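# Move the masking tape roll from desk to wall shelf

## Task

Pick up the roll of masking tape that sits on the desk and set it down on the wall shelf so it rests there by itself, without the robot holding it in place at the end. Every other object must stay on whatever shelf, table or counter it started on, and the robot must not tip over or finish leaning.

## Robot and tools

ROBOT. A simulated Hello Robot Stretch 4 with one arm. It has an omni-wheel base, a lift that slides up a mast, a telescoping arm that reaches straight forward, a wrist with yaw, pitch and roll joints, and a two-finger gripper. It stands about 1.6 m tall, and the base rim is no more than 0.23 m from the base origin. Its cameras are head_camera, head_left_camera, head_right_camera (fisheye) and wrist_camera. A loose object may occasionally get nudged by something outside the robot's control.

FRAMES. The base frame sits on the floor under the base centre: x forward, y left, z up. hand_pose is reported in this frame and marks a point between the open fingertips; with all wrist joints at zero its axes line up with the base frame's. Its printed value can be somewhat off. The odometry frame is the base frame as it was when the scene began.

execute_actions. Argument "actions" is a list holding exactly one action, or nothing (an empty list just reports state and images). Optional "cameras" is a list of camera names or "all"; null or omitted gives all, [] gives none; an unknown name rejects the call. An action may contain:
- "base": exactly one relative move, measured from where the base last reported itself. {"translate_m": d} drives straight, forward positive, -2 to 2 m. {"strafe_m": d} slides sideways, left positive, -2 to 2 m. {"rotate_rad": d} spins in place, counter-clockwise (left) positive, -3.2 to 3.2 rad.
- "joints": absolute targets keyed by joint name: lift_m 0 to 1.2; arm_m 0 to 0.55 (extension); wrist_yaw_rad -1.134 to 4.276 (0 facing forward, positive to the left, 3.14 tucked back, above 3.4 the arm may obstruct); wrist_pitch_rad -1.117 to 4.259 (0 level, 1.57 pointing down); wrist_roll_rad -1.117 to 4.259 (0 puts the fingers level with each other, positive turns clockwise viewed from behind); gripper_m -0.038 to 0.141 (fingertip gap in metres; negative values press the fingers together). A target outside its range is clipped and the result notes it; any other bad value or unknown key rejects the whole call with no motion.
- "pace": "slow", "default", "fast" or "max" (base up to 0.1/0.3/0.4/0.6 m/s and 1/2/3/4 rad/s; slower when the lift is above 0.2).
- "contact_limits": {"arm_m": value from 0 (gentlest) to 0.75 (firmest)}, default 0.5; the arm stops when it pushes harder.
- {"end_of_arm": "enable_torque"} alone, to re-energise wrist or gripper motors that shut off.
Base and joint motions in one action begin together. Something left out of an action may still be driving toward an earlier target.

wait: {"seconds": 0 to 10}; commands nothing and returns the same report as an empty action.
zoom_image: {"camera": name, "region": [x0, y0, x1, y1]} in pixel coordinates of that camera's most recent full image, origin top-left, at most 504 by 504.
finished_scene: {"scene": current scene number}; ends the scene irreversibly and reports success. Replying with no tool call also ends things.

RESULTS. base_status and joint_status tell how each motion ended: "done" (for the base, the wheels turned the commanded amount even if slipping), "off_target", "contact_stop_at_<key>" (hit something; that part goes slack), "limit_stop_at_<name>" (e.g. own_body, tilt), "time_out", "torque_fault". on_its_own describes things not commanded this call; "held at" is a held target, not a position. If a call reports a stop, later calls in the same reply are skipped. lidar_m: 12 distances in metres, 30-degree sectors starting straight ahead and going counter-clockwise (4th left, 7th behind, 10th right); "-" means nothing seen or closer than 0.25 m; it sees from about 0.15 m up, misses glass and thin legs. wrist_depth_mm: 7x7 grid of median depths, 100 to 2000 mm, row by row from top left. base_odometry counts wheel turns only; heading in -3.142 to 3.142. If turned_by_wheels and turned_by_imu differ by over about 0.1 rad, there was a bump or slip. base_tilt gives forward/right lean in degrees with a fixed offset up to about 1.5. motor_effort is percent of maximum, positive toward larger joint values, peak in brackets; for wheel_0, wheel_1, wheel_2 positive turns the base right. The pictures line names the cameras in image order. Camera calibration (K, distortion, T_world_to_cam from base frame) is given per camera with small errors, larger for wrist_camera at long reach.

GRIPPING. Close to a gripper_m smaller than the object's width; a lower value squeezes harder and pulls the object toward the wrist. Neither the reading nor "done" confirms a grasp; a firm grip shows as a clear change in gripper_m effort. If fingertips jam on a surface, lift up.

CAUTIONS. Start by unfolding the wrist, e.g. lift_m 0.4 with wrist_yaw_rad 0. Avoid wrist pitch below -0.2 combined with strong roll (self-collision). Pressing the gripper into things with base or arm moves can trigger torque_fault. Do not drive or turn carrying over 1 kg with arm_m above 0.2, and avoid strong pushes with the gripper raised: the robot can tip. Over 6 degrees of lean triggers limit_stop_at_tilt and leaves the lift, arm and wheels slack. Do not drop, slam or shove objects, and release the tape so it rests on the shelf unaided.

Each tool is called after "Emit:" by a JSON object that holds its "name" and its "arguments", one argument or row to a line.

## Session

Emit:
{"name": "execute_actions", "arguments": {
  "actions": []
}}

Scene clock: 0.00 s.
base_odometry: x=+0.000 y=+0.000 heading=+0.000 (m, m, rad; odometry frame)
turned_by_wheels: +0.000 (rad since the last result)
turned_by_imu: +0.000 (rad since the last result)
base_tilt: forward=-0.1 right=-0.2 (deg)
lidar_m: 2.71 2.58 1.98 1.48 1.60 1.69 1.95 1.07 1.14 1.56 2.08 2.17
base_status: not commanded
joint_positions: lift_m=+0.209 arm_m=+0.002 wrist_yaw_rad=+3.163 wrist_pitch_rad=-0.016 wrist_roll_rad=-0.010 gripper_m=+0.057
joint_status: not commanded
motor_effort: lift_m=+18 arm_m=-1 wrist_yaw_rad=+1 wrist_pitch_rad=-6 wrist_roll_rad=+0 gripper_m=-4 wheel_0=+0 wheel_1=+0 wheel_2=+0 (%)
hand_pose: x=-0.1178 y=+0.0811 z=+0.3916 quat_wxyz=(-0.011, +0.008, -0.005, +1.000) (m; base frame)
wrist_depth_mm: - 144 144 - - 1921 1576 / - 106 142 - - 1921 1618 / - 112 142 - - 1983 1499 / 145 132 158 - - 1863 1537 / 215 1756 - - - 1863 1576 / 222 1661 209 1661 212 1708 1499 / 223 1060 1008 158 991 1025 1098
pictures: head_camera, head_left_camera, head_right_camera, wrist_camera
Images, in order (width x height): head_camera 420x560, head_left_camera 420x672, head_right_camera 420x672, wrist_camera 616x392.

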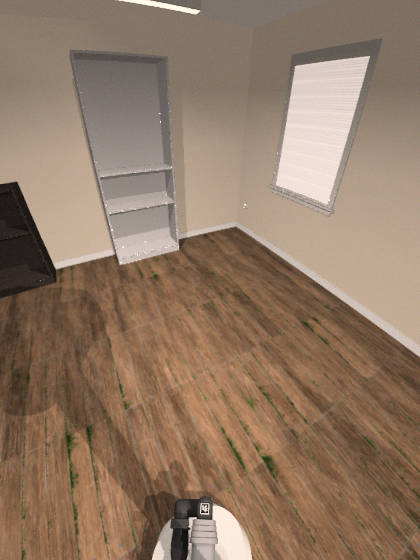

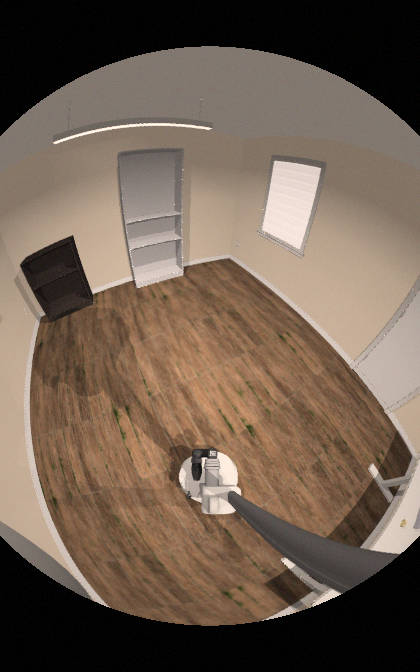

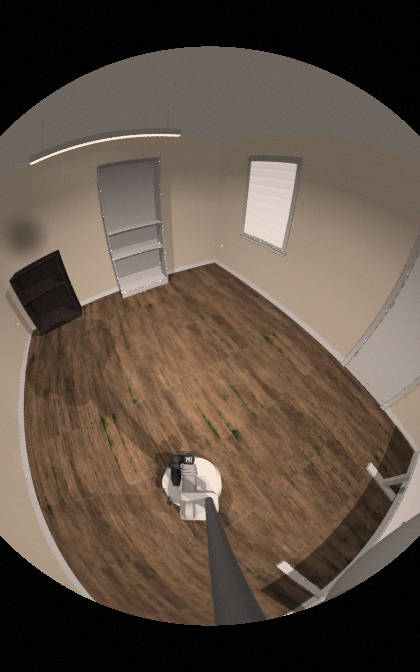

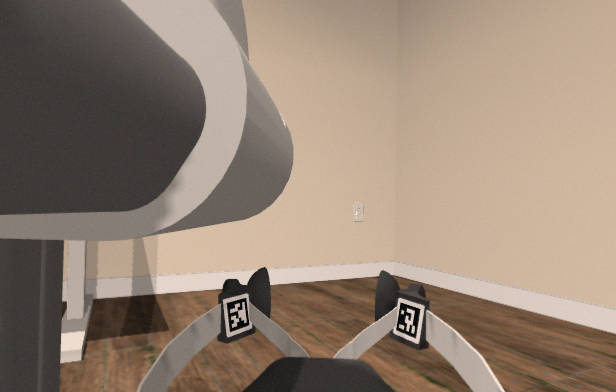

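Emit:
{"name": "execute_actions", "arguments": {
  "actions": [
    {"base":{"rotate_rad":-2.3},"joints":{"lift_m":0.9,"wrist_yaw_rad":0}}
  ]
}}

Scene clock: 4.70 s.
base_odometry: x=+0.000 y=+0.000 heading=-2.300 (m, m, rad; odometry frame)
turned_by_wheels: -2.300 (rad since the last result)
turned_by_imu: -2.264 (rad since the last result)
base_tilt: forward=-0.1 right=-0.2 (deg)
lidar_m: 1.04 1.25 2.07 2.11 2.50 2.58 2.66 1.58 1.51 1.60 1.96 1.06
base_status: done
joint_positions: lift_m=+0.900 arm_m=+0.002 wrist_yaw_rad=+0.000 wrist_pitch_rad=-0.016 wrist_roll_rad=-0.010 gripper_m=+0.057
joint_status: all done
motor_effort: lift_m=+21(21) arm_m=-1(1) wrist_yaw_rad=+0(5) wrist_pitch_rad=-6(6) wrist_roll_rad=+0(0) gripper_m=-3(2) wheel_0=-1(7) wheel_1=-1(7) wheel_2=-2(7) (%)
hand_pose: x=+0.4610 y=-0.0873 z=+1.0825 quat_wxyz=(+1.000, -0.005, -0.008, +0.000) (m; base frame)
wrist_depth_mm: - - 1921 1756 1576 1464 1397 / - - 1921 1708 1576 1464 1397 / - - 1921 1708 1576 1499 1397 / - - 1863 1756 1618 1499 1397 / - - 1983 1756 1618 1499 1397 / 1464 1499 210 1499 211 1464 1366 / - 1118 976 158 946 1008 1366
pictures: head_camera, head_left_camera, head_right_camera, wrist_camera
camera_calibration (this result's frames):
wrist_camera: T_world_to_cam=[[0.0566029, -0.997711, 0.0370113, -0.139728], [0.051797, -0.0340862, -0.998076, 1.1135], [0.997052, 0.0584111, 0.049749, -0.288273], [0, 0, 0, 1]] pos_world=[0.237657, -0.0846149, 1.13087]
Images, in order (width x height): head_camera 420x560, head_left_camera 420x672, head_right_camera 420x672, wrist_camera 616x392.

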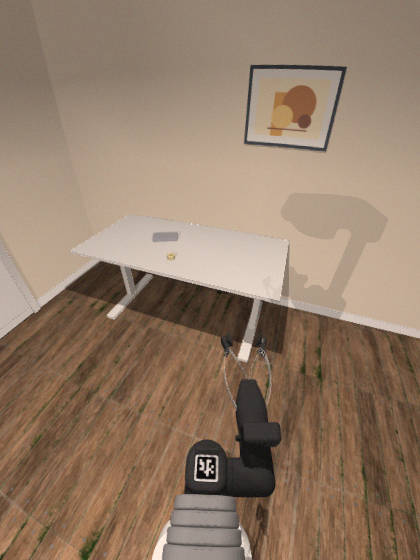

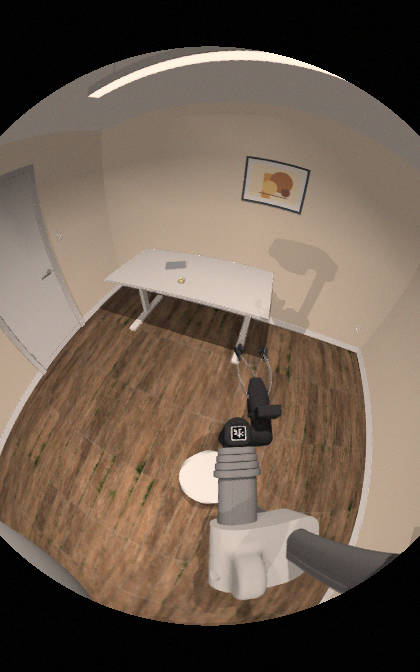

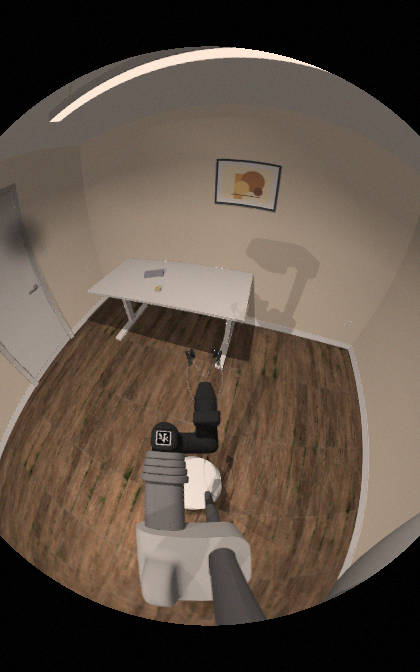

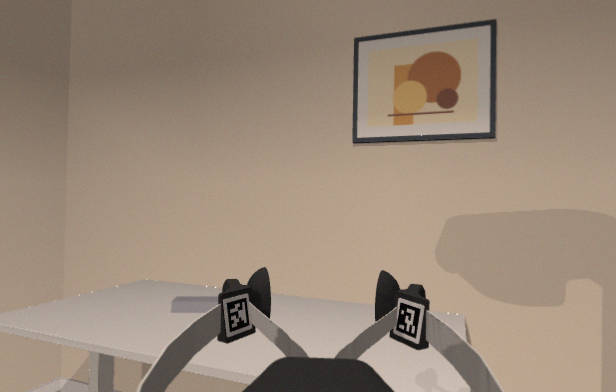

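Emit:
{"name": "execute_actions", "arguments": {
  "actions": [
    {"base":{"rotate_rad":0.24},"joints":{"wrist_pitch_rad":1.0,"gripper_m":0.13,"lift_m":0.95}}
  ],
  "cameras": []
}}

Emit:
{"name": "execute_actions", "arguments": {
  "actions": [
    {"base":{"translate_m":0.55}}
  ],
  "cameras": ["head_camera","wrist_camera"]
}}

Scene clock: 11.00 s.
base_odometry: x=+0.000 y=+0.000 heading=-2.060 (m, m, rad; odometry frame)
turned_by_wheels: +0.240 (rad since the last result)
turned_by_imu: +0.236 (rad since the last result)
base_tilt: forward=+0.0 right=-0.1 (deg)
lidar_m: 1.09 1.60 2.08 2.22 2.67 2.59 2.28 1.51 1.63 1.67 1.91 1.04
base_status: done
joint_positions: lift_m=+0.950 arm_m=+0.002 wrist_yaw_rad=+0.000 wrist_pitch_rad=+1.001 wrist_roll_rad=-0.010 gripper_m=+0.130
joint_status: all done
motor_effort: lift_m=+21(22) arm_m=-1(1) wrist_yaw_rad=+1(1) wrist_pitch_rad=-1(5) wrist_roll_rad=+0(0) gripper_m=-2(3) wheel_0=+0(8) wheel_1=+0(2) wheel_2=+0(5) (%)
hand_pose: x=+0.3281 y=-0.0874 z=+0.8851 quat_wxyz=(+0.877, -0.005, +0.480, +0.002) (m; base frame)
wrist_depth_mm: 1863 1863 1808 1808 1756 1618 1397 / 1661 1618 1618 1618 1618 1576 1537 / 1464 1464 1499 1430 1397 1430 1397 / 1336 1336 1308 1308 1281 1308 1281 / 1229 1205 1182 1205 1182 1182 1182 / 1138 1138 219 1098 1078 211 1098 / 1042 1042 1042 150 1008 991 1025
pictures: none
No camera images: the call's "cameras" was empty. Leave "cameras" out to get every camera's image.

Scene clock: 14.30 s.
base_odometry: x=-0.259 y=-0.486 heading=-2.060 (m, m, rad; odometry frame)
turned_by_wheels: +0.000 (rad since the last result)
turned_by_imu: +0.000 (rad since the last result)
base_tilt: forward=+0.0 right=-0.1 (deg)
lidar_m: 0.62 0.89 1.77 1.91 2.67 3.01 2.67 1.97 1.90 1.94 0.60 0.56
base_status: done
joint_positions: lift_m=+0.950 arm_m=+0.002 wrist_yaw_rad=+0.000 wrist_pitch_rad=+1.001 wrist_roll_rad=-0.010 gripper_m=+0.130
joint_status: not commanded
motor_effort: lift_m=+20(21) arm_m=-1(1) wrist_yaw_rad=+1(2) wrist_pitch_rad=-3(2) wrist_roll_rad=+0(0) gripper_m=-1(2) wheel_0=-1(2) wheel_1=-1(6) wheel_2=+2(9) (%)
hand_pose: x=+0.3280 y=-0.0874 z=+0.8851 quat_wxyz=(+0.877, -0.005, +0.480, +0.002) (m; base frame)
wrist_depth_mm: 1661 1808 647 634 634 627 621 / 1576 1661 1576 580 559 549 544 / 1499 1464 1499 1464 530 496 496 / 1366 1336 1336 1308 1281 1255 455 / 1229 1229 1205 1182 1182 1160 1138 / 1118 1098 219 1098 1098 211 1098 / 1042 1025 1042 151 1008 991 1042
pictures: head_camera, wrist_camera
camera_calibration (this result's frames):
wrist_camera: T_world_to_cam=[[0.061093, -0.997726, -0.0284576, -0.0685044], [-0.821763, -0.0340945, -0.568809, 0.829924], [0.566546, 0.0581357, -0.821977, 0.766834], [0, 0, 0, 1]] pos_world=[0.251739, -0.0846332, 1.10044]
Images, in order (width x height): head_camera 420x560, wrist_camera 616x392.

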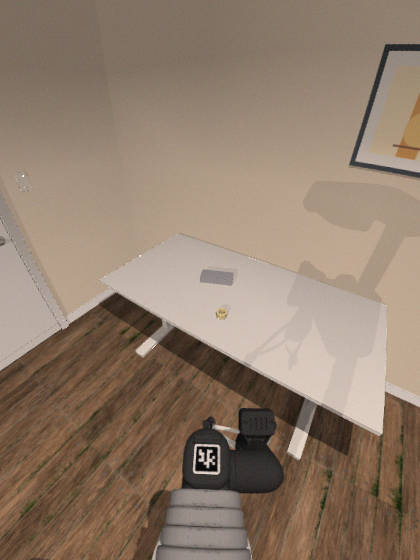

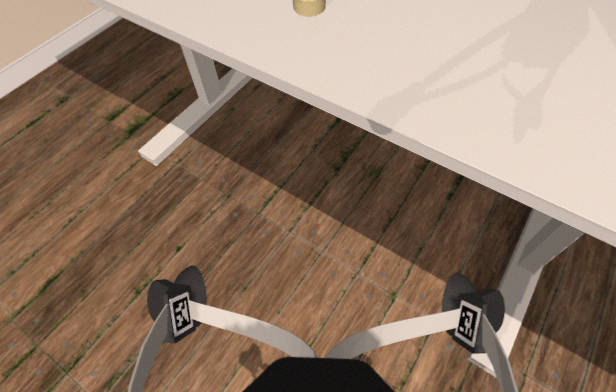

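Emit:
{"name": "execute_actions", "arguments": {
  "actions": [
    {"base":{"translate_m":0.15},"joints":{"arm_m":0.3,"lift_m":0.9}}
  ],
  "cameras": ["head_camera","wrist_camera"]
}}

Scene clock: 19.20 s.
base_odometry: x=-0.329 y=-0.618 heading=-2.060 (m, m, rad; odometry frame)
turned_by_wheels: +0.000 (rad since the last result)
turned_by_imu: +0.000 (rad since the last result)
base_tilt: forward=-0.1 right=-0.1 (deg)
lidar_m: 0.47 0.69 1.70 1.83 2.57 3.18 2.79 2.06 1.98 1.74 0.48 0.46
base_status: done
joint_positions: lift_m=+0.900 arm_m=+0.299 wrist_yaw_rad=+0.000 wrist_pitch_rad=+1.001 wrist_roll_rad=-0.010 gripper_m=+0.130
joint_status: all done
motor_effort: lift_m=+15(18) arm_m=+6(5) wrist_yaw_rad=+0(1) wrist_pitch_rad=-2(3) wrist_roll_rad=+0(0) gripper_m=-2(0) wheel_0=+0(2) wheel_1=+1(6) wheel_2=+0(9) (%)
hand_pose: x=+0.6255 y=-0.0874 z=+0.8355 quat_wxyz=(+0.877, -0.005, +0.480, +0.003) (m; base frame)
wrist_depth_mm: 564 559 521 496 544 544 535 / 500 496 492 488 484 480 477 / 449 449 439 439 436 430 424 / 410 404 399 387 397 389 389 / 377 368 366 359 357 359 357 / 1060 334 219 336 334 211 329 / 991 960 314 150 304 300 307
pictures: head_camera, wrist_camera
camera_calibration (this result's frames):
wrist_camera: T_world_to_cam=[[0.0612945, -0.997714, -0.0284487, -0.0881859], [-0.821673, -0.0342571, -0.568929, 1.04617], [0.566654, 0.0582477, -0.821895, 0.557481], [0, 0, 0, 1]] pos_world=[0.549117, -0.0846175, 1.05088]
Images, in order (width x height): head_camera 420x560, wrist_camera 616x392.

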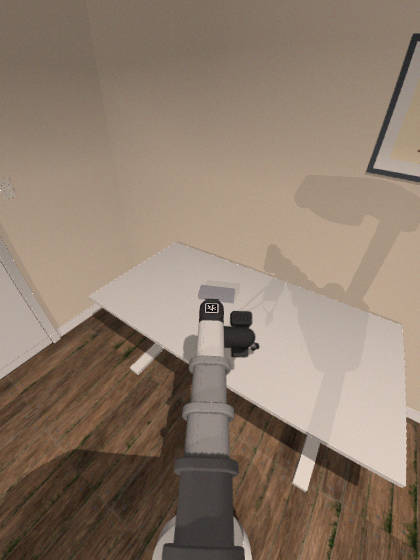

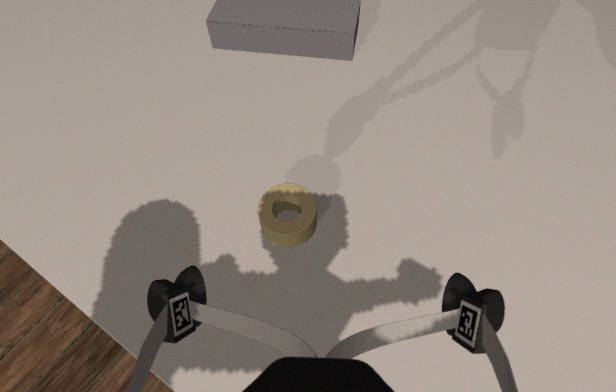

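Emit:
{"name": "execute_actions", "arguments": {
  "actions": [
    {"base":{"strafe_m":0.04},"joints":{"arm_m":0.41,"lift_m":0.84}}
  ],
  "cameras": ["wrist_camera"]
}}

Scene clock: 22.27 s.
base_odometry: x=-0.294 y=-0.637 heading=-2.061 (m, m, rad; odometry frame)
turned_by_wheels: +0.000 (rad since the last result)
turned_by_imu: +0.000 (rad since the last result)
base_tilt: forward=-0.1 right=-0.2 (deg)
lidar_m: 0.53 0.76 1.65 1.78 2.49 3.15 2.85 2.10 2.02 1.73 0.47 0.46
base_status: done
joint_positions: lift_m=+0.840 arm_m=+0.409 wrist_yaw_rad=+0.000 wrist_pitch_rad=+1.001 wrist_roll_rad=-0.010 gripper_m=+0.130
joint_status: all done
motor_effort: lift_m=+15(12) arm_m=+6(4) wrist_yaw_rad=+1(2) wrist_pitch_rad=-3(3) wrist_roll_rad=+0(0) gripper_m=+0(3) wheel_0=-1(5) wheel_1=-1(5) wheel_2=-1(2) (%)
hand_pose: x=+0.7354 y=-0.0874 z=+0.7755 quat_wxyz=(+0.877, -0.005, +0.480, +0.003) (m; base frame)
wrist_depth_mm: 466 462 404 384 397 445 439 / 410 410 404 392 387 394 392 / 366 366 362 359 355 353 351 / 332 330 330 325 324 320 319 / 304 301 300 298 297 294 293 / 279 276 219 257 270 211 271 / 260 255 256 151 251 246 252
pictures: wrist_camera
camera_calibration (this result's frames):
wrist_camera: T_world_to_cam=[[0.0612475, -0.997717, -0.0284579, -0.0965974], [-0.821761, -0.034222, -0.568804, 1.10232], [0.566531, 0.0582234, -0.821981, 0.445997], [0, 0, 0, 1]] pos_world=[0.659085, -0.0846209, 0.990854]
Images, in order (width x height): wrist_camera 616x392.

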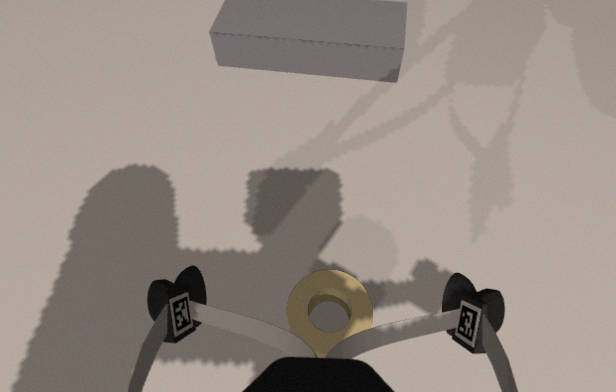

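Emit:
{"name": "execute_actions", "arguments": {
  "actions": [
    {"joints":{"lift_m":0.81},"pace":"slow"}
  ],
  "cameras": ["wrist_camera"]
}}

Emit:
{"name": "execute_actions", "arguments": {
  "actions": [
    {"joints":{"gripper_m":0.03}}
  ],
  "cameras": ["wrist_camera"]
}}

Emit:
{"name": "execute_actions", "arguments": {
  "actions": [
    {"joints":{"lift_m":0.9}}
  ],
  "cameras": ["wrist_camera"]
}}

Scene clock: 25.40 s.
base_odometry: x=-0.294 y=-0.637 heading=-2.061 (m, m, rad; odometry frame)
turned_by_wheels: +0.000 (rad since the last result)
turned_by_imu: +0.000 (rad since the last result)
base_tilt: forward=+0.0 right=-0.2 (deg)
lidar_m: 0.52 0.72 1.63 1.77 2.52 3.16 2.84 2.11 2.02 1.77 0.49 0.48
base_status: not commanded
joint_positions: lift_m=+0.810 arm_m=+0.409 wrist_yaw_rad=+0.000 wrist_pitch_rad=+1.001 wrist_roll_rad=-0.010 gripper_m=+0.130
joint_status: all done
motor_effort: lift_m=+15(15) arm_m=+6(6) wrist_yaw_rad=+0(1) wrist_pitch_rad=-3(3) wrist_roll_rad=+0(0) gripper_m=-2(1) wheel_0=-1(1) wheel_1=-1(1) wheel_2=-1(1) (%)
hand_pose: x=+0.7354 y=-0.0874 z=+0.7455 quat_wxyz=(+0.877, -0.005, +0.480, +0.003) (m; base frame)
wrist_depth_mm: 413 407 382 362 359 394 394 / 368 362 357 357 353 353 347 / 327 327 322 320 319 314 314 / 296 293 293 289 287 287 285 / 271 270 267 266 264 260 260 / 249 244 218 225 224 211 241 / 231 228 229 150 223 219 224
pictures: wrist_camera
camera_calibration (this result's frames):
wrist_camera: T_world_to_cam=[[0.0612478, -0.997717, -0.0284578, -0.0974507], [-0.821761, -0.0342223, -0.568804, 1.08527], [0.566531, 0.0582235, -0.821981, 0.42136], [0, 0, 0, 1]] pos_world=[0.659087, -0.0846209, 0.960882]
Images, in order (width x height): wrist_camera 616x392.

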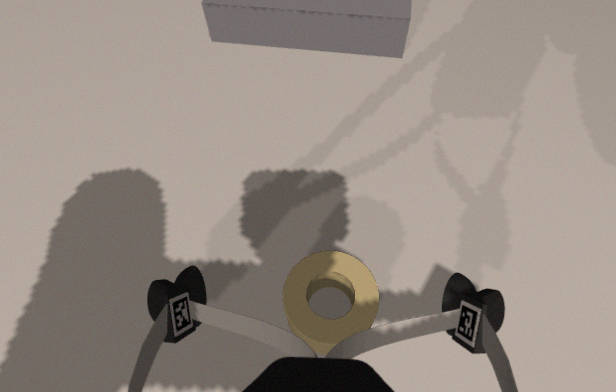

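Scene clock: 27.33 s.
base_odometry: x=-0.294 y=-0.637 heading=-2.061 (m, m, rad; odometry frame)
turned_by_wheels: +0.000 (rad since the last result)
turned_by_imu: +0.000 (rad since the last result)
base_tilt: forward=+0.0 right=-0.2 (deg)
lidar_m: 0.52 0.74 1.67 1.80 2.54 3.15 2.85 2.11 2.02 1.76 0.49 0.45
base_status: not commanded
joint_positions: lift_m=+0.810 arm_m=+0.409 wrist_yaw_rad=+0.000 wrist_pitch_rad=+1.001 wrist_roll_rad=-0.010 gripper_m=+0.030
joint_status: all done
motor_effort: lift_m=+14(15) arm_m=+6(6) wrist_yaw_rad=+1(1) wrist_pitch_rad=-3(3) wrist_roll_rad=+0(0) gripper_m=-12(16) wheel_0=-1(1) wheel_1=-1(1) wheel_2=-1(1) (%)
hand_pose: x=+0.7354 y=-0.0874 z=+0.7455 quat_wxyz=(+0.877, -0.005, +0.480, +0.003) (m; base frame)
wrist_depth_mm: 413 410 387 362 359 392 392 / 364 364 359 355 353 347 349 / 329 322 322 319 317 314 312 / 297 293 293 291 289 285 285 / 272 270 268 266 264 262 260 / 250 248 196 213 208 243 242 / 231 227 226 203 223 219 224
pictures: wrist_camera
camera_calibration (this result's frames):
wrist_camera: T_world_to_cam=[[0.0612476, -0.997717, -0.0284579, -0.0974504], [-0.821761, -0.034222, -0.568804, 1.08527], [0.566531, 0.0582235, -0.821981, 0.42136], [0, 0, 0, 1]] pos_world=[0.659087, -0.0846209, 0.960882]
Images, in order (width x height): wrist_camera 616x392.

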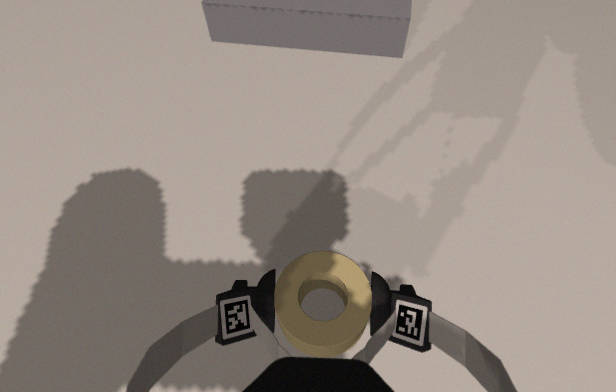

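Scene clock: 28.70 s.
base_odometry: x=-0.294 y=-0.637 heading=-2.061 (m, m, rad; odometry frame)
turned_by_wheels: +0.000 (rad since the last result)
turned_by_imu: +0.000 (rad since the last result)
base_tilt: forward=+0.0 right=-0.1 (deg)
lidar_m: 0.50 0.69 1.62 1.76 2.51 3.17 2.82 2.08 2.02 1.78 0.48 0.47
base_status: not commanded
joint_positions: lift_m=+0.900 arm_m=+0.409 wrist_yaw_rad=+0.000 wrist_pitch_rad=+1.001 wrist_roll_rad=-0.010 gripper_m=+0.030
joint_status: all done
motor_effort: lift_m=+21(22) arm_m=+6(6) wrist_yaw_rad=+1(1) wrist_pitch_rad=-3(3) wrist_roll_rad=+0(0) gripper_m=-14(14) wheel_0=-1(1) wheel_1=-1(1) wheel_2=-1(1) (%)
hand_pose: x=+0.7354 y=-0.0874 z=+0.8350 quat_wxyz=(+0.877, -0.005, +0.480, +0.003) (m; base frame)
wrist_depth_mm: 569 559 554 544 544 535 535 / 500 496 469 436 459 480 473 / 449 445 439 436 433 433 427 / 404 402 399 397 394 389 384 / 373 368 366 364 362 357 357 / 340 340 196 213 209 330 329 / 315 310 307 202 303 300 306
pictures: wrist_camera
camera_calibration (this result's frames):
wrist_camera: T_world_to_cam=[[0.0612453, -0.997717, -0.028463, -0.0948972], [-0.821809, -0.0342222, -0.568734, 1.13612], [0.566462, 0.0582235, -0.822029, 0.495006], [0, 0, 0, 1]] pos_world=[0.659087, -0.0846209, 1.05036]
Images, in order (width x height): wrist_camera 616x392.

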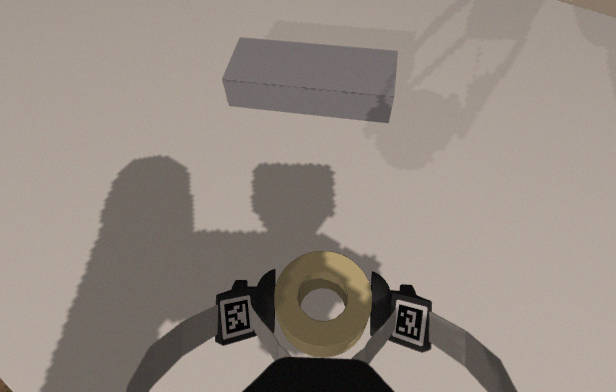

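Got it. Back off and look via the unseen wall side.

Emit:
{"name": "execute_actions", "arguments": {
  "actions": [
    {"base":{"translate_m":-0.4},"joints":{"arm_m":0.0}}
  ],
  "cameras": []
}}

Emit:
{"name": "execute_actions", "arguments": {
  "actions": [
    {"base":{"rotate_rad":-2.9}}
  ]
}}

Scene clock: 33.13 s.
base_odometry: x=-0.106 y=-0.284 heading=-2.061 (m, m, rad; odometry frame)
turned_by_wheels: +0.000 (rad since the last result)
turned_by_imu: -0.001 (rad since the last result)
base_tilt: forward=+0.0 right=-0.2 (deg)
lidar_m: 0.83 1.25 1.89 2.02 2.78 2.82 2.51 1.74 1.81 1.94 0.87 0.80
base_status: done
joint_positions: lift_m=+0.900 arm_m=+0.002 wrist_yaw_rad=+0.000 wrist_pitch_rad=+1.002 wrist_roll_rad=-0.010 gripper_m=+0.030
joint_status: all done
joint sent to its limit — the command would take arm_m past its lower limit, so that joint was sent only as far as its limit.
motor_effort: lift_m=+21(21) arm_m=-6(5) wrist_yaw_rad=+2(0) wrist_pitch_rad=-4(4) wrist_roll_rad=+0(0) gripper_m=-14(13) wheel_0=+1(7) wheel_1=-1(2) wheel_2=-1(8) (%)
hand_pose: x=+0.3288 y=-0.0874 z=+0.8350 quat_wxyz=(+0.877, -0.005, +0.480, +0.002) (m; base frame)
wrist_depth_mm: 1661 1756 1708 1708 1576 1366 544 / 1576 1537 1576 1537 1537 1464 1366 / 1430 1397 1397 1366 1366 1366 1308 / 1281 1255 1281 1255 1229 1255 1205 / 1182 1160 1138 1160 1138 1098 1138 / 1060 1078 196 213 209 1025 1042 / 1008 976 976 202 960 946 960
pictures: none
No camera images: the call's "cameras" was empty. Leave "cameras" out to get every camera's image.

Scene clock: 35.93 s.
base_odometry: x=-0.106 y=-0.284 heading=+1.323 (m, m, rad; odometry frame)
turned_by_wheels: -2.900 (rad since the last result)
turned_by_imu: -2.854 (rad since the last result)
base_tilt: forward=-0.1 right=-0.2 (deg)
lidar_m: 1.78 1.74 1.80 1.81 0.83 0.81 0.99 1.90 1.90 2.28 2.79 2.90
base_status: done
joint_positions: lift_m=+0.900 arm_m=+0.003 wrist_yaw_rad=+0.000 wrist_pitch_rad=+1.002 wrist_roll_rad=-0.010 gripper_m=+0.030
joint_status: not commanded
motor_effort: lift_m=+20(20) arm_m=-6(6) wrist_yaw_rad=+1(0) wrist_pitch_rad=-4(4) wrist_roll_rad=+0(0) gripper_m=-12(14) wheel_0=+0(7) wheel_1=+0(4) wheel_2=+0(5) (%)
hand_pose: x=+0.3289 y=-0.0874 z=+0.8350 quat_wxyz=(+0.877, -0.005, +0.480, +0.003) (m; base frame)
wrist_depth_mm: 1499 1661 1756 1708 1661 1708 1661 / 1537 1576 1537 1537 1499 1499 1499 / 1430 1397 1366 1397 1397 1366 1366 / 1281 1255 1281 1281 1255 1229 1205 / 1205 1182 1160 1138 1138 1118 1118 / 1078 1078 196 213 208 1042 1060 / 1008 991 976 203 960 946 960
pictures: head_camera, head_left_camera, head_right_camera, wrist_camera
camera_calibration (this result's frames):
wrist_camera: T_world_to_cam=[[0.0611212, -0.997724, -0.0284787, -0.069967], [-0.821971, -0.0341273, -0.568505, 0.801922], [0.56624, 0.0581564, -0.822187, 0.725454], [0, 0, 0, 1]] pos_world=[0.252653, -0.0846302, 1.05036]
Images, in order (width x height): head_camera 420x560, head_left_camera 420x672, head_right_camera 420x672, wrist_camera 616x392.

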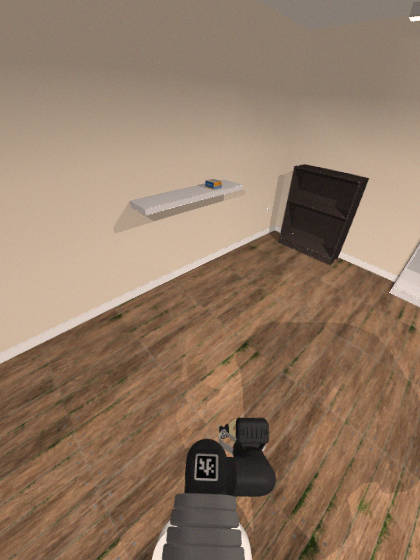

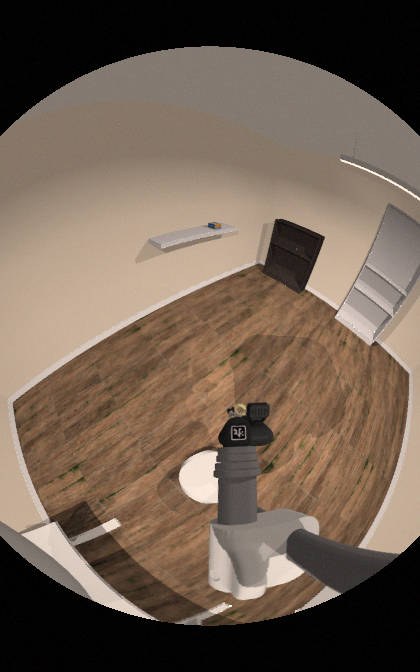

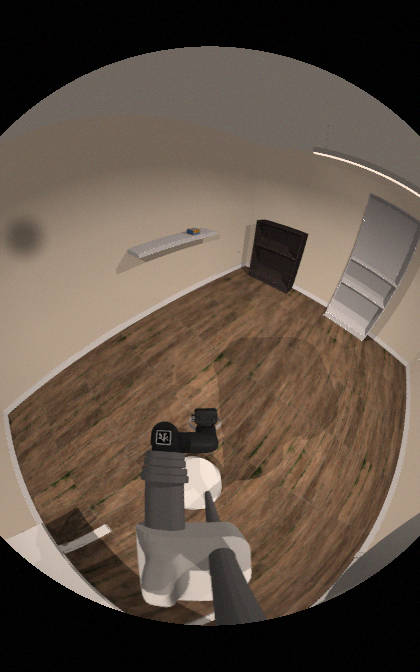

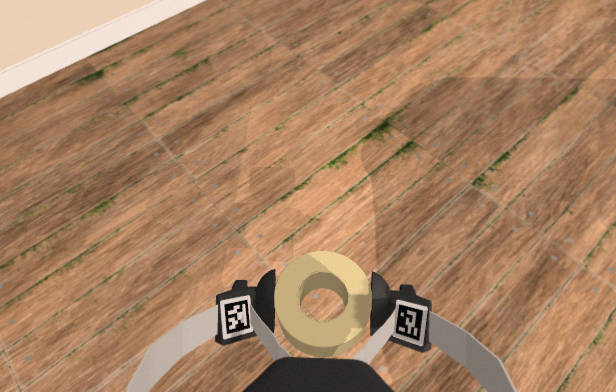

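Emit:
{"name": "execute_actions", "arguments": {
  "actions": [
    {"base":{"rotate_rad":0.52}}
  ],
  "cameras": []
}}

Emit:
{"name": "execute_actions", "arguments": {
  "actions": [
    {"base":{"translate_m":0.9}}
  ],
  "cameras": []
}}

Emit:
{"name": "execute_actions", "arguments": {
  "actions": [
    {"base":{"strafe_m":-0.5},"joints":{"lift_m":1.2}}
  ],
  "cameras": ["head_camera","wrist_camera"]
}}

Scene clock: 40.73 s.
base_odometry: x=-0.106 y=-0.284 heading=+1.843 (m, m, rad; odometry frame)
turned_by_wheels: +0.520 (rad since the last result)
turned_by_imu: +0.512 (rad since the last result)
base_tilt: forward=+0.0 right=-0.2 (deg)
lidar_m: 1.74 1.80 1.87 0.82 0.81 0.99 1.90 1.91 2.26 2.83 2.91 1.82
base_status: done
joint_positions: lift_m=+0.900 arm_m=+0.002 wrist_yaw_rad=+0.000 wrist_pitch_rad=+1.002 wrist_roll_rad=-0.010 gripper_m=+0.030
joint_status: not commanded
motor_effort: lift_m=+21(21) arm_m=-6(6) wrist_yaw_rad=+1(1) wrist_pitch_rad=-4(4) wrist_roll_rad=+0(0) gripper_m=-12(14) wheel_0=+1(5) wheel_1=+0(3) wheel_2=+2(5) (%)
hand_pose: x=+0.3289 y=-0.0874 z=+0.8350 quat_wxyz=(+0.877, -0.005, +0.480, +0.003) (m; base frame)
wrist_depth_mm: 1576 1661 1661 1661 1756 1708 1756 / 1618 1576 1537 1537 1537 1499 1499 / 1430 1430 1397 1366 1366 1366 1336 / 1255 1281 1281 1255 1255 1229 1229 / 1182 1182 1160 1160 1160 1098 1118 / 1078 1060 196 213 208 1025 1060 / 991 976 991 203 960 960 960
pictures: none
No camera images: the call's "cameras" was empty. Leave "cameras" out to get every camera's image.

Scene clock: 45.23 s.
base_odometry: x=-0.348 y=+0.583 heading=+1.843 (m, m, rad; odometry frame)
turned_by_wheels: +0.000 (rad since the last result)
turned_by_imu: +0.001 (rad since the last result)
base_tilt: forward=-0.1 right=-0.1 (deg)
lidar_m: 0.94 0.95 1.09 1.82 1.25 1.27 2.22 2.81 3.08 2.58 1.38 0.91
base_status: done
joint_positions: lift_m=+0.900 arm_m=+0.002 wrist_yaw_rad=+0.000 wrist_pitch_rad=+1.002 wrist_roll_rad=-0.010 gripper_m=+0.030
joint_status: not commanded
motor_effort: lift_m=+20(20) arm_m=-6(6) wrist_yaw_rad=+1(1) wrist_pitch_rad=-4(5) wrist_roll_rad=+0(0) gripper_m=-12(13) wheel_0=-1(5) wheel_1=+0(4) wheel_2=+2(8) (%)
hand_pose: x=+0.3289 y=-0.0874 z=+0.8350 quat_wxyz=(+0.877, -0.005, +0.480, +0.003) (m; base frame)
wrist_depth_mm: 723 759 798 842 878 931 976 / 820 854 904 976 1025 1078 1160 / 946 1008 1060 1138 1229 1308 1336 / 1118 1160 1229 1281 1281 1205 1205 / 1182 1138 1160 1118 1138 1138 1138 / 1060 1060 195 213 209 1042 1042 / 1008 991 976 203 960 931 976
pictures: none
No camera images: the call's "cameras" was empty. Leave "cameras" out to get every camera's image.

Scene clock: 48.23 s.
base_odometry: x=+0.134 y=+0.718 heading=+1.843 (m, m, rad; odometry frame)
turned_by_wheels: +0.000 (rad since the last result)
turned_by_imu: -0.001 (rad since the last result)
base_tilt: forward=+0.0 right=-0.2 (deg)
lidar_m: 0.80 1.07 1.24 2.21 1.64 1.78 2.81 2.66 2.50 2.11 2.10 0.95
base_status: done
joint_positions: lift_m=+1.199 arm_m=+0.002 wrist_yaw_rad=+0.000 wrist_pitch_rad=+1.002 wrist_roll_rad=-0.010 gripper_m=+0.030
joint_status: all done
motor_effort: lift_m=+21(23) arm_m=-6(6) wrist_yaw_rad=+1(1) wrist_pitch_rad=-3(4) wrist_roll_rad=+0(0) gripper_m=-12(12) wheel_0=-1(12) wheel_1=+0(8) wheel_2=+1(1) (%)
hand_pose: x=+0.3289 y=-0.0874 z=+1.1340 quat_wxyz=(+0.877, -0.005, +0.480, +0.003) (m; base frame)
wrist_depth_mm: 842 891 699 691 723 1060 1138 / 960 1008 1060 1138 1205 1229 1366 / 1098 1160 1229 1308 1464 1537 1661 / 1281 1366 1464 1537 1618 1537 1618 / 1464 1464 1499 1499 1499 1464 1464 / 1397 1397 195 213 208 1336 1336 / 1308 1229 1281 203 1205 1229 1229
pictures: head_camera, wrist_camera
camera_calibration (this result's frames):
wrist_camera: T_world_to_cam=[[0.0611006, -0.997725, -0.0284758, -0.0614504], [-0.821943, -0.034109, -0.568547, 0.971954], [0.566283, 0.058144, -0.822157, 0.971271], [0, 0, 0, 1]] pos_world=[0.252631, -0.0846319, 1.34939]
Images, in order (width x height): head_camera 420x560, wrist_camera 616x392.

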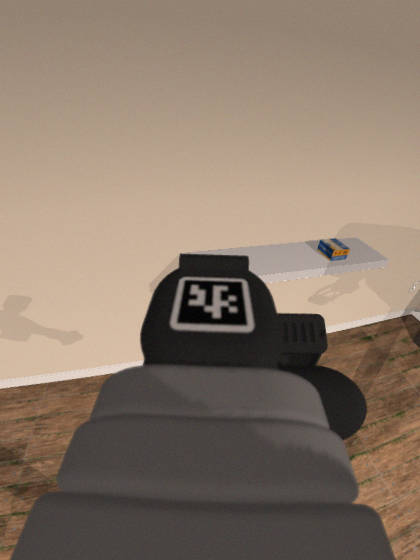

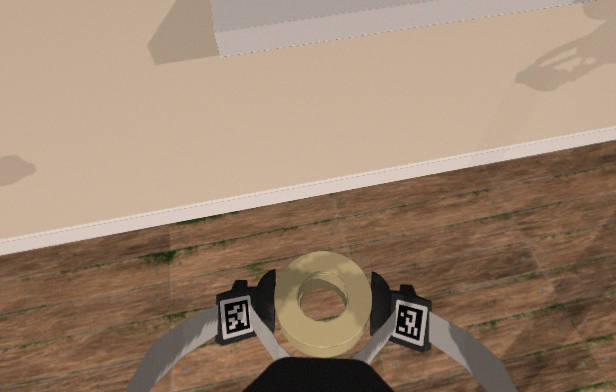

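Emit:
{"name": "execute_actions", "arguments": {
  "actions": [
    {"base":{"translate_m":0.2},"joints":{"arm_m":0.35,"lift_m":1.13}}
  ],
  "cameras": ["head_camera","wrist_camera"]
}}

Scene clock: 51.37 s.
base_odometry: x=+0.080 y=+0.910 heading=+1.843 (m, m, rad; odometry frame)
turned_by_wheels: +0.000 (rad since the last result)
turned_by_imu: +0.000 (rad since the last result)
base_tilt: forward=+0.0 right=-0.1 (deg)
lidar_m: 0.63 0.85 1.04 1.83 1.73 1.92 2.87 2.86 2.41 2.07 1.28 0.72
base_status: done
joint_positions: lift_m=+1.130 arm_m=+0.349 wrist_yaw_rad=+0.000 wrist_pitch_rad=+1.001 wrist_roll_rad=-0.010 gripper_m=+0.030
joint_status: all done
motor_effort: lift_m=+15(21) arm_m=+6(9) wrist_yaw_rad=+1(0) wrist_pitch_rad=-3(5) wrist_roll_rad=+0(0) gripper_m=-11(14) wheel_0=-1(3) wheel_1=+0(7) wheel_2=+1(9) (%)
hand_pose: x=+0.6754 y=-0.0874 z=+1.0655 quat_wxyz=(+0.877, -0.005, +0.480, +0.003) (m; base frame)
wrist_depth_mm: 324 340 359 377 399 421 445 / 368 389 410 436 452 462 462 / 421 427 433 427 421 421 418 / 504 397 394 387 384 382 379 / 609 362 357 355 351 351 349 / 759 332 196 213 208 355 1255 / 1025 306 332 202 1160 1138 1160
pictures: head_camera, wrist_camera
camera_calibration (this result's frames):
wrist_camera: T_world_to_cam=[[0.0613041, -0.997713, -0.0284601, -0.0846974], [-0.82179, -0.0342706, -0.568758, 1.21792], [0.566482, 0.0582555, -0.822012, 0.718411], [0, 0, 0, 1]] pos_world=[0.599099, -0.0846163, 1.28083]
Images, in order (width x height): head_camera 420x560, wrist_camera 616x392.

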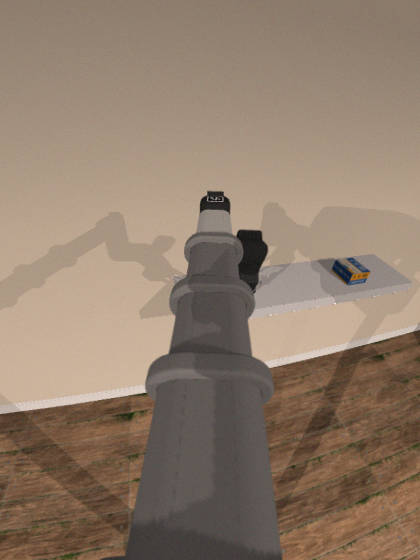

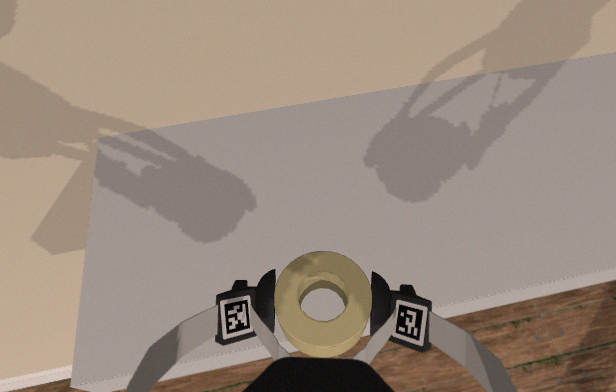

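Emit:
{"name": "execute_actions", "arguments": {
  "actions": [
    {"joints":{"arm_m":0.48}}
  ],
  "cameras": []
}}

Emit:
{"name": "execute_actions", "arguments": {
  "actions": [
    {"joints":{"lift_m":1.054},"pace":"slow"}
  ],
  "cameras": []
}}

Emit:
{"name": "execute_actions", "arguments": {
  "actions": [
    {"joints":{"gripper_m":0.12}}
  ],
  "cameras": []
}}

Emit:
{"name": "execute_actions", "arguments": {
  "actions": [
    {"joints":{"lift_m":1.13}}
  ],
  "cameras": ["wrist_camera"]
}}

Scene clock: 55.13 s.
base_odometry: x=+0.080 y=+0.910 heading=+1.843 (m, m, rad; odometry frame)
turned_by_wheels: +0.000 (rad since the last result)
turned_by_imu: +0.000 (rad since the last result)
base_tilt: forward=+0.0 right=-0.2 (deg)
lidar_m: 0.61 0.87 1.03 1.84 1.70 1.85 2.86 2.89 2.43 2.06 1.27 0.71
base_status: not commanded
joint_positions: lift_m=+1.130 arm_m=+0.479 wrist_yaw_rad=+0.000 wrist_pitch_rad=+1.002 wrist_roll_rad=-0.010 gripper_m=+0.030
joint_status: all done
motor_effort: lift_m=+15(15) arm_m=+6(6) wrist_yaw_rad=+1(0) wrist_pitch_rad=-4(3) wrist_roll_rad=+0(0) gripper_m=-13(14) wheel_0=-1(1) wheel_1=+0(0) wheel_2=+0(0) (%)
hand_pose: x=+0.8053 y=-0.0874 z=+1.0654 quat_wxyz=(+0.877, -0.005, +0.480, +0.003) (m; base frame)
wrist_depth_mm: 202 213 223 234 247 260 274 / 229 242 254 271 287 306 325 / 264 279 298 320 342 373 399 / 310 332 359 373 384 382 379 / 359 359 355 357 351 349 349 / 345 330 196 213 208 322 322 / 312 303 301 203 296 293 298
pictures: none
No camera images: the call's "cameras" was empty. Leave "cameras" out to get every camera's image.

Scene clock: 56.67 s.
base_odometry: x=+0.080 y=+0.910 heading=+1.843 (m, m, rad; odometry frame)
turned_by_wheels: +0.000 (rad since the last result)
turned_by_imu: +0.000 (rad since the last result)
base_tilt: forward=+0.0 right=-0.2 (deg)
lidar_m: 0.61 0.88 1.03 1.79 1.72 1.89 2.87 2.88 2.41 2.06 1.24 0.73
base_status: not commanded
joint_positions: lift_m=+1.054 arm_m=+0.479 wrist_yaw_rad=+0.000 wrist_pitch_rad=+1.002 wrist_roll_rad=-0.010 gripper_m=+0.030
joint_status: all done
motor_effort: lift_m=+15(17) arm_m=+6(6) wrist_yaw_rad=+1(1) wrist_pitch_rad=-3(3) wrist_roll_rad=+0(0) gripper_m=-13(14) wheel_0=-1(1) wheel_1=+0(0) wheel_2=+0(0) (%)
hand_pose: x=+0.8053 y=-0.0874 z=+0.9895 quat_wxyz=(+0.877, -0.005, +0.480, +0.003) (m; base frame)
wrist_depth_mm: 202 212 222 234 246 260 273 / 229 242 254 270 287 306 327 / 264 281 298 314 319 322 319 / 297 300 298 298 296 293 291 / 278 276 274 272 271 267 267 / 255 254 196 213 208 249 246 / 237 233 232 204 228 224 230
pictures: none
No camera images: the call's "cameras" was empty. Leave "cameras" out to get every camera's image.

Scene clock: 58.43 s.
base_odometry: x=+0.080 y=+0.910 heading=+1.843 (m, m, rad; odometry frame)
turned_by_wheels: +0.000 (rad since the last result)
turned_by_imu: +0.000 (rad since the last result)
base_tilt: forward=+0.0 right=-0.2 (deg)
lidar_m: 0.60 0.88 1.05 1.84 1.75 1.88 2.88 2.89 2.42 2.05 1.25 0.73
base_status: not commanded
joint_positions: lift_m=+1.054 arm_m=+0.479 wrist_yaw_rad=+0.000 wrist_pitch_rad=+1.002 wrist_roll_rad=-0.010 gripper_m=+0.120
joint_status: all done
motor_effort: lift_m=+15(15) arm_m=+6(6) wrist_yaw_rad=+1(1) wrist_pitch_rad=-3(4) wrist_roll_rad=+0(0) gripper_m=+0(13) wheel_0=-1(1) wheel_1=+0(0) wheel_2=+0(0) (%)
hand_pose: x=+0.8053 y=-0.0874 z=+0.9895 quat_wxyz=(+0.877, -0.005, +0.480, +0.003) (m; base frame)
wrist_depth_mm: 203 212 222 235 247 259 273 / 229 242 256 270 289 307 324 / 264 281 298 315 319 322 320 / 298 303 300 298 294 294 291 / 278 276 274 272 271 268 267 / 256 253 206 230 247 220 247 / 237 234 234 148 229 228 230
pictures: none
No camera images: the call's "cameras" was empty. Leave "cameras" out to get every camera's image.

Scene clock: 59.73 s.
base_odometry: x=+0.080 y=+0.910 heading=+1.843 (m, m, rad; odometry frame)
turned_by_wheels: +0.000 (rad since the last result)
turned_by_imu: +0.000 (rad since the last result)
base_tilt: forward=+0.0 right=-0.1 (deg)
lidar_m: 0.60 0.86 1.03 1.85 1.73 1.86 2.87 2.87 2.41 2.06 1.25 0.72
base_status: not commanded
joint_positions: lift_m=+1.130 arm_m=+0.479 wrist_yaw_rad=+0.000 wrist_pitch_rad=+1.002 wrist_roll_rad=-0.010 gripper_m=+0.120
joint_status: all done
motor_effort: lift_m=+21(21) arm_m=+6(6) wrist_yaw_rad=+1(1) wrist_pitch_rad=-4(3) wrist_roll_rad=+0(0) gripper_m=-2(1) wheel_0=-1(1) wheel_1=+0(1) wheel_2=+0(0) (%)
hand_pose: x=+0.8053 y=-0.0874 z=+1.0650 quat_wxyz=(+0.877, -0.005, +0.480, +0.003) (m; base frame)
wrist_depth_mm: 202 211 223 234 246 260 274 / 229 241 255 270 286 306 325 / 264 281 298 319 343 370 399 / 309 334 357 375 384 384 379 / 362 357 357 353 351 351 345 / 343 330 206 317 324 220 322 / 314 301 304 148 297 296 298
pictures: wrist_camera
camera_calibration (this result's frames):
wrist_camera: T_world_to_cam=[[0.0612036, -0.997719, -0.0284713, -0.0925999], [-0.821898, -0.0341921, -0.568608, 1.32434], [0.566338, 0.0582014, -0.822116, 0.64461], [0, 0, 0, 1]] pos_world=[0.729074, -0.0846239, 1.28034]
Images, in order (width x height): wrist_camera 616x392.

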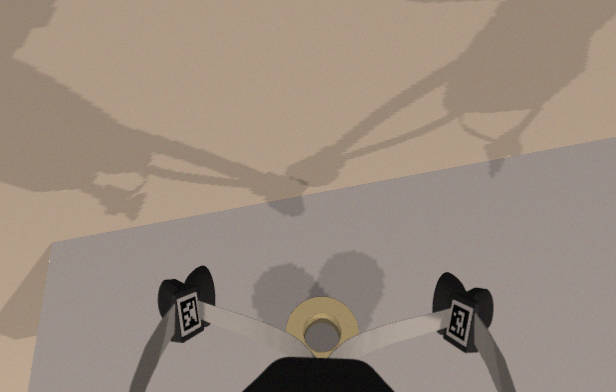

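Emit:
{"name": "finished_scene", "arguments": {
  "scene": 1
}}

The scene is finished: the task was done.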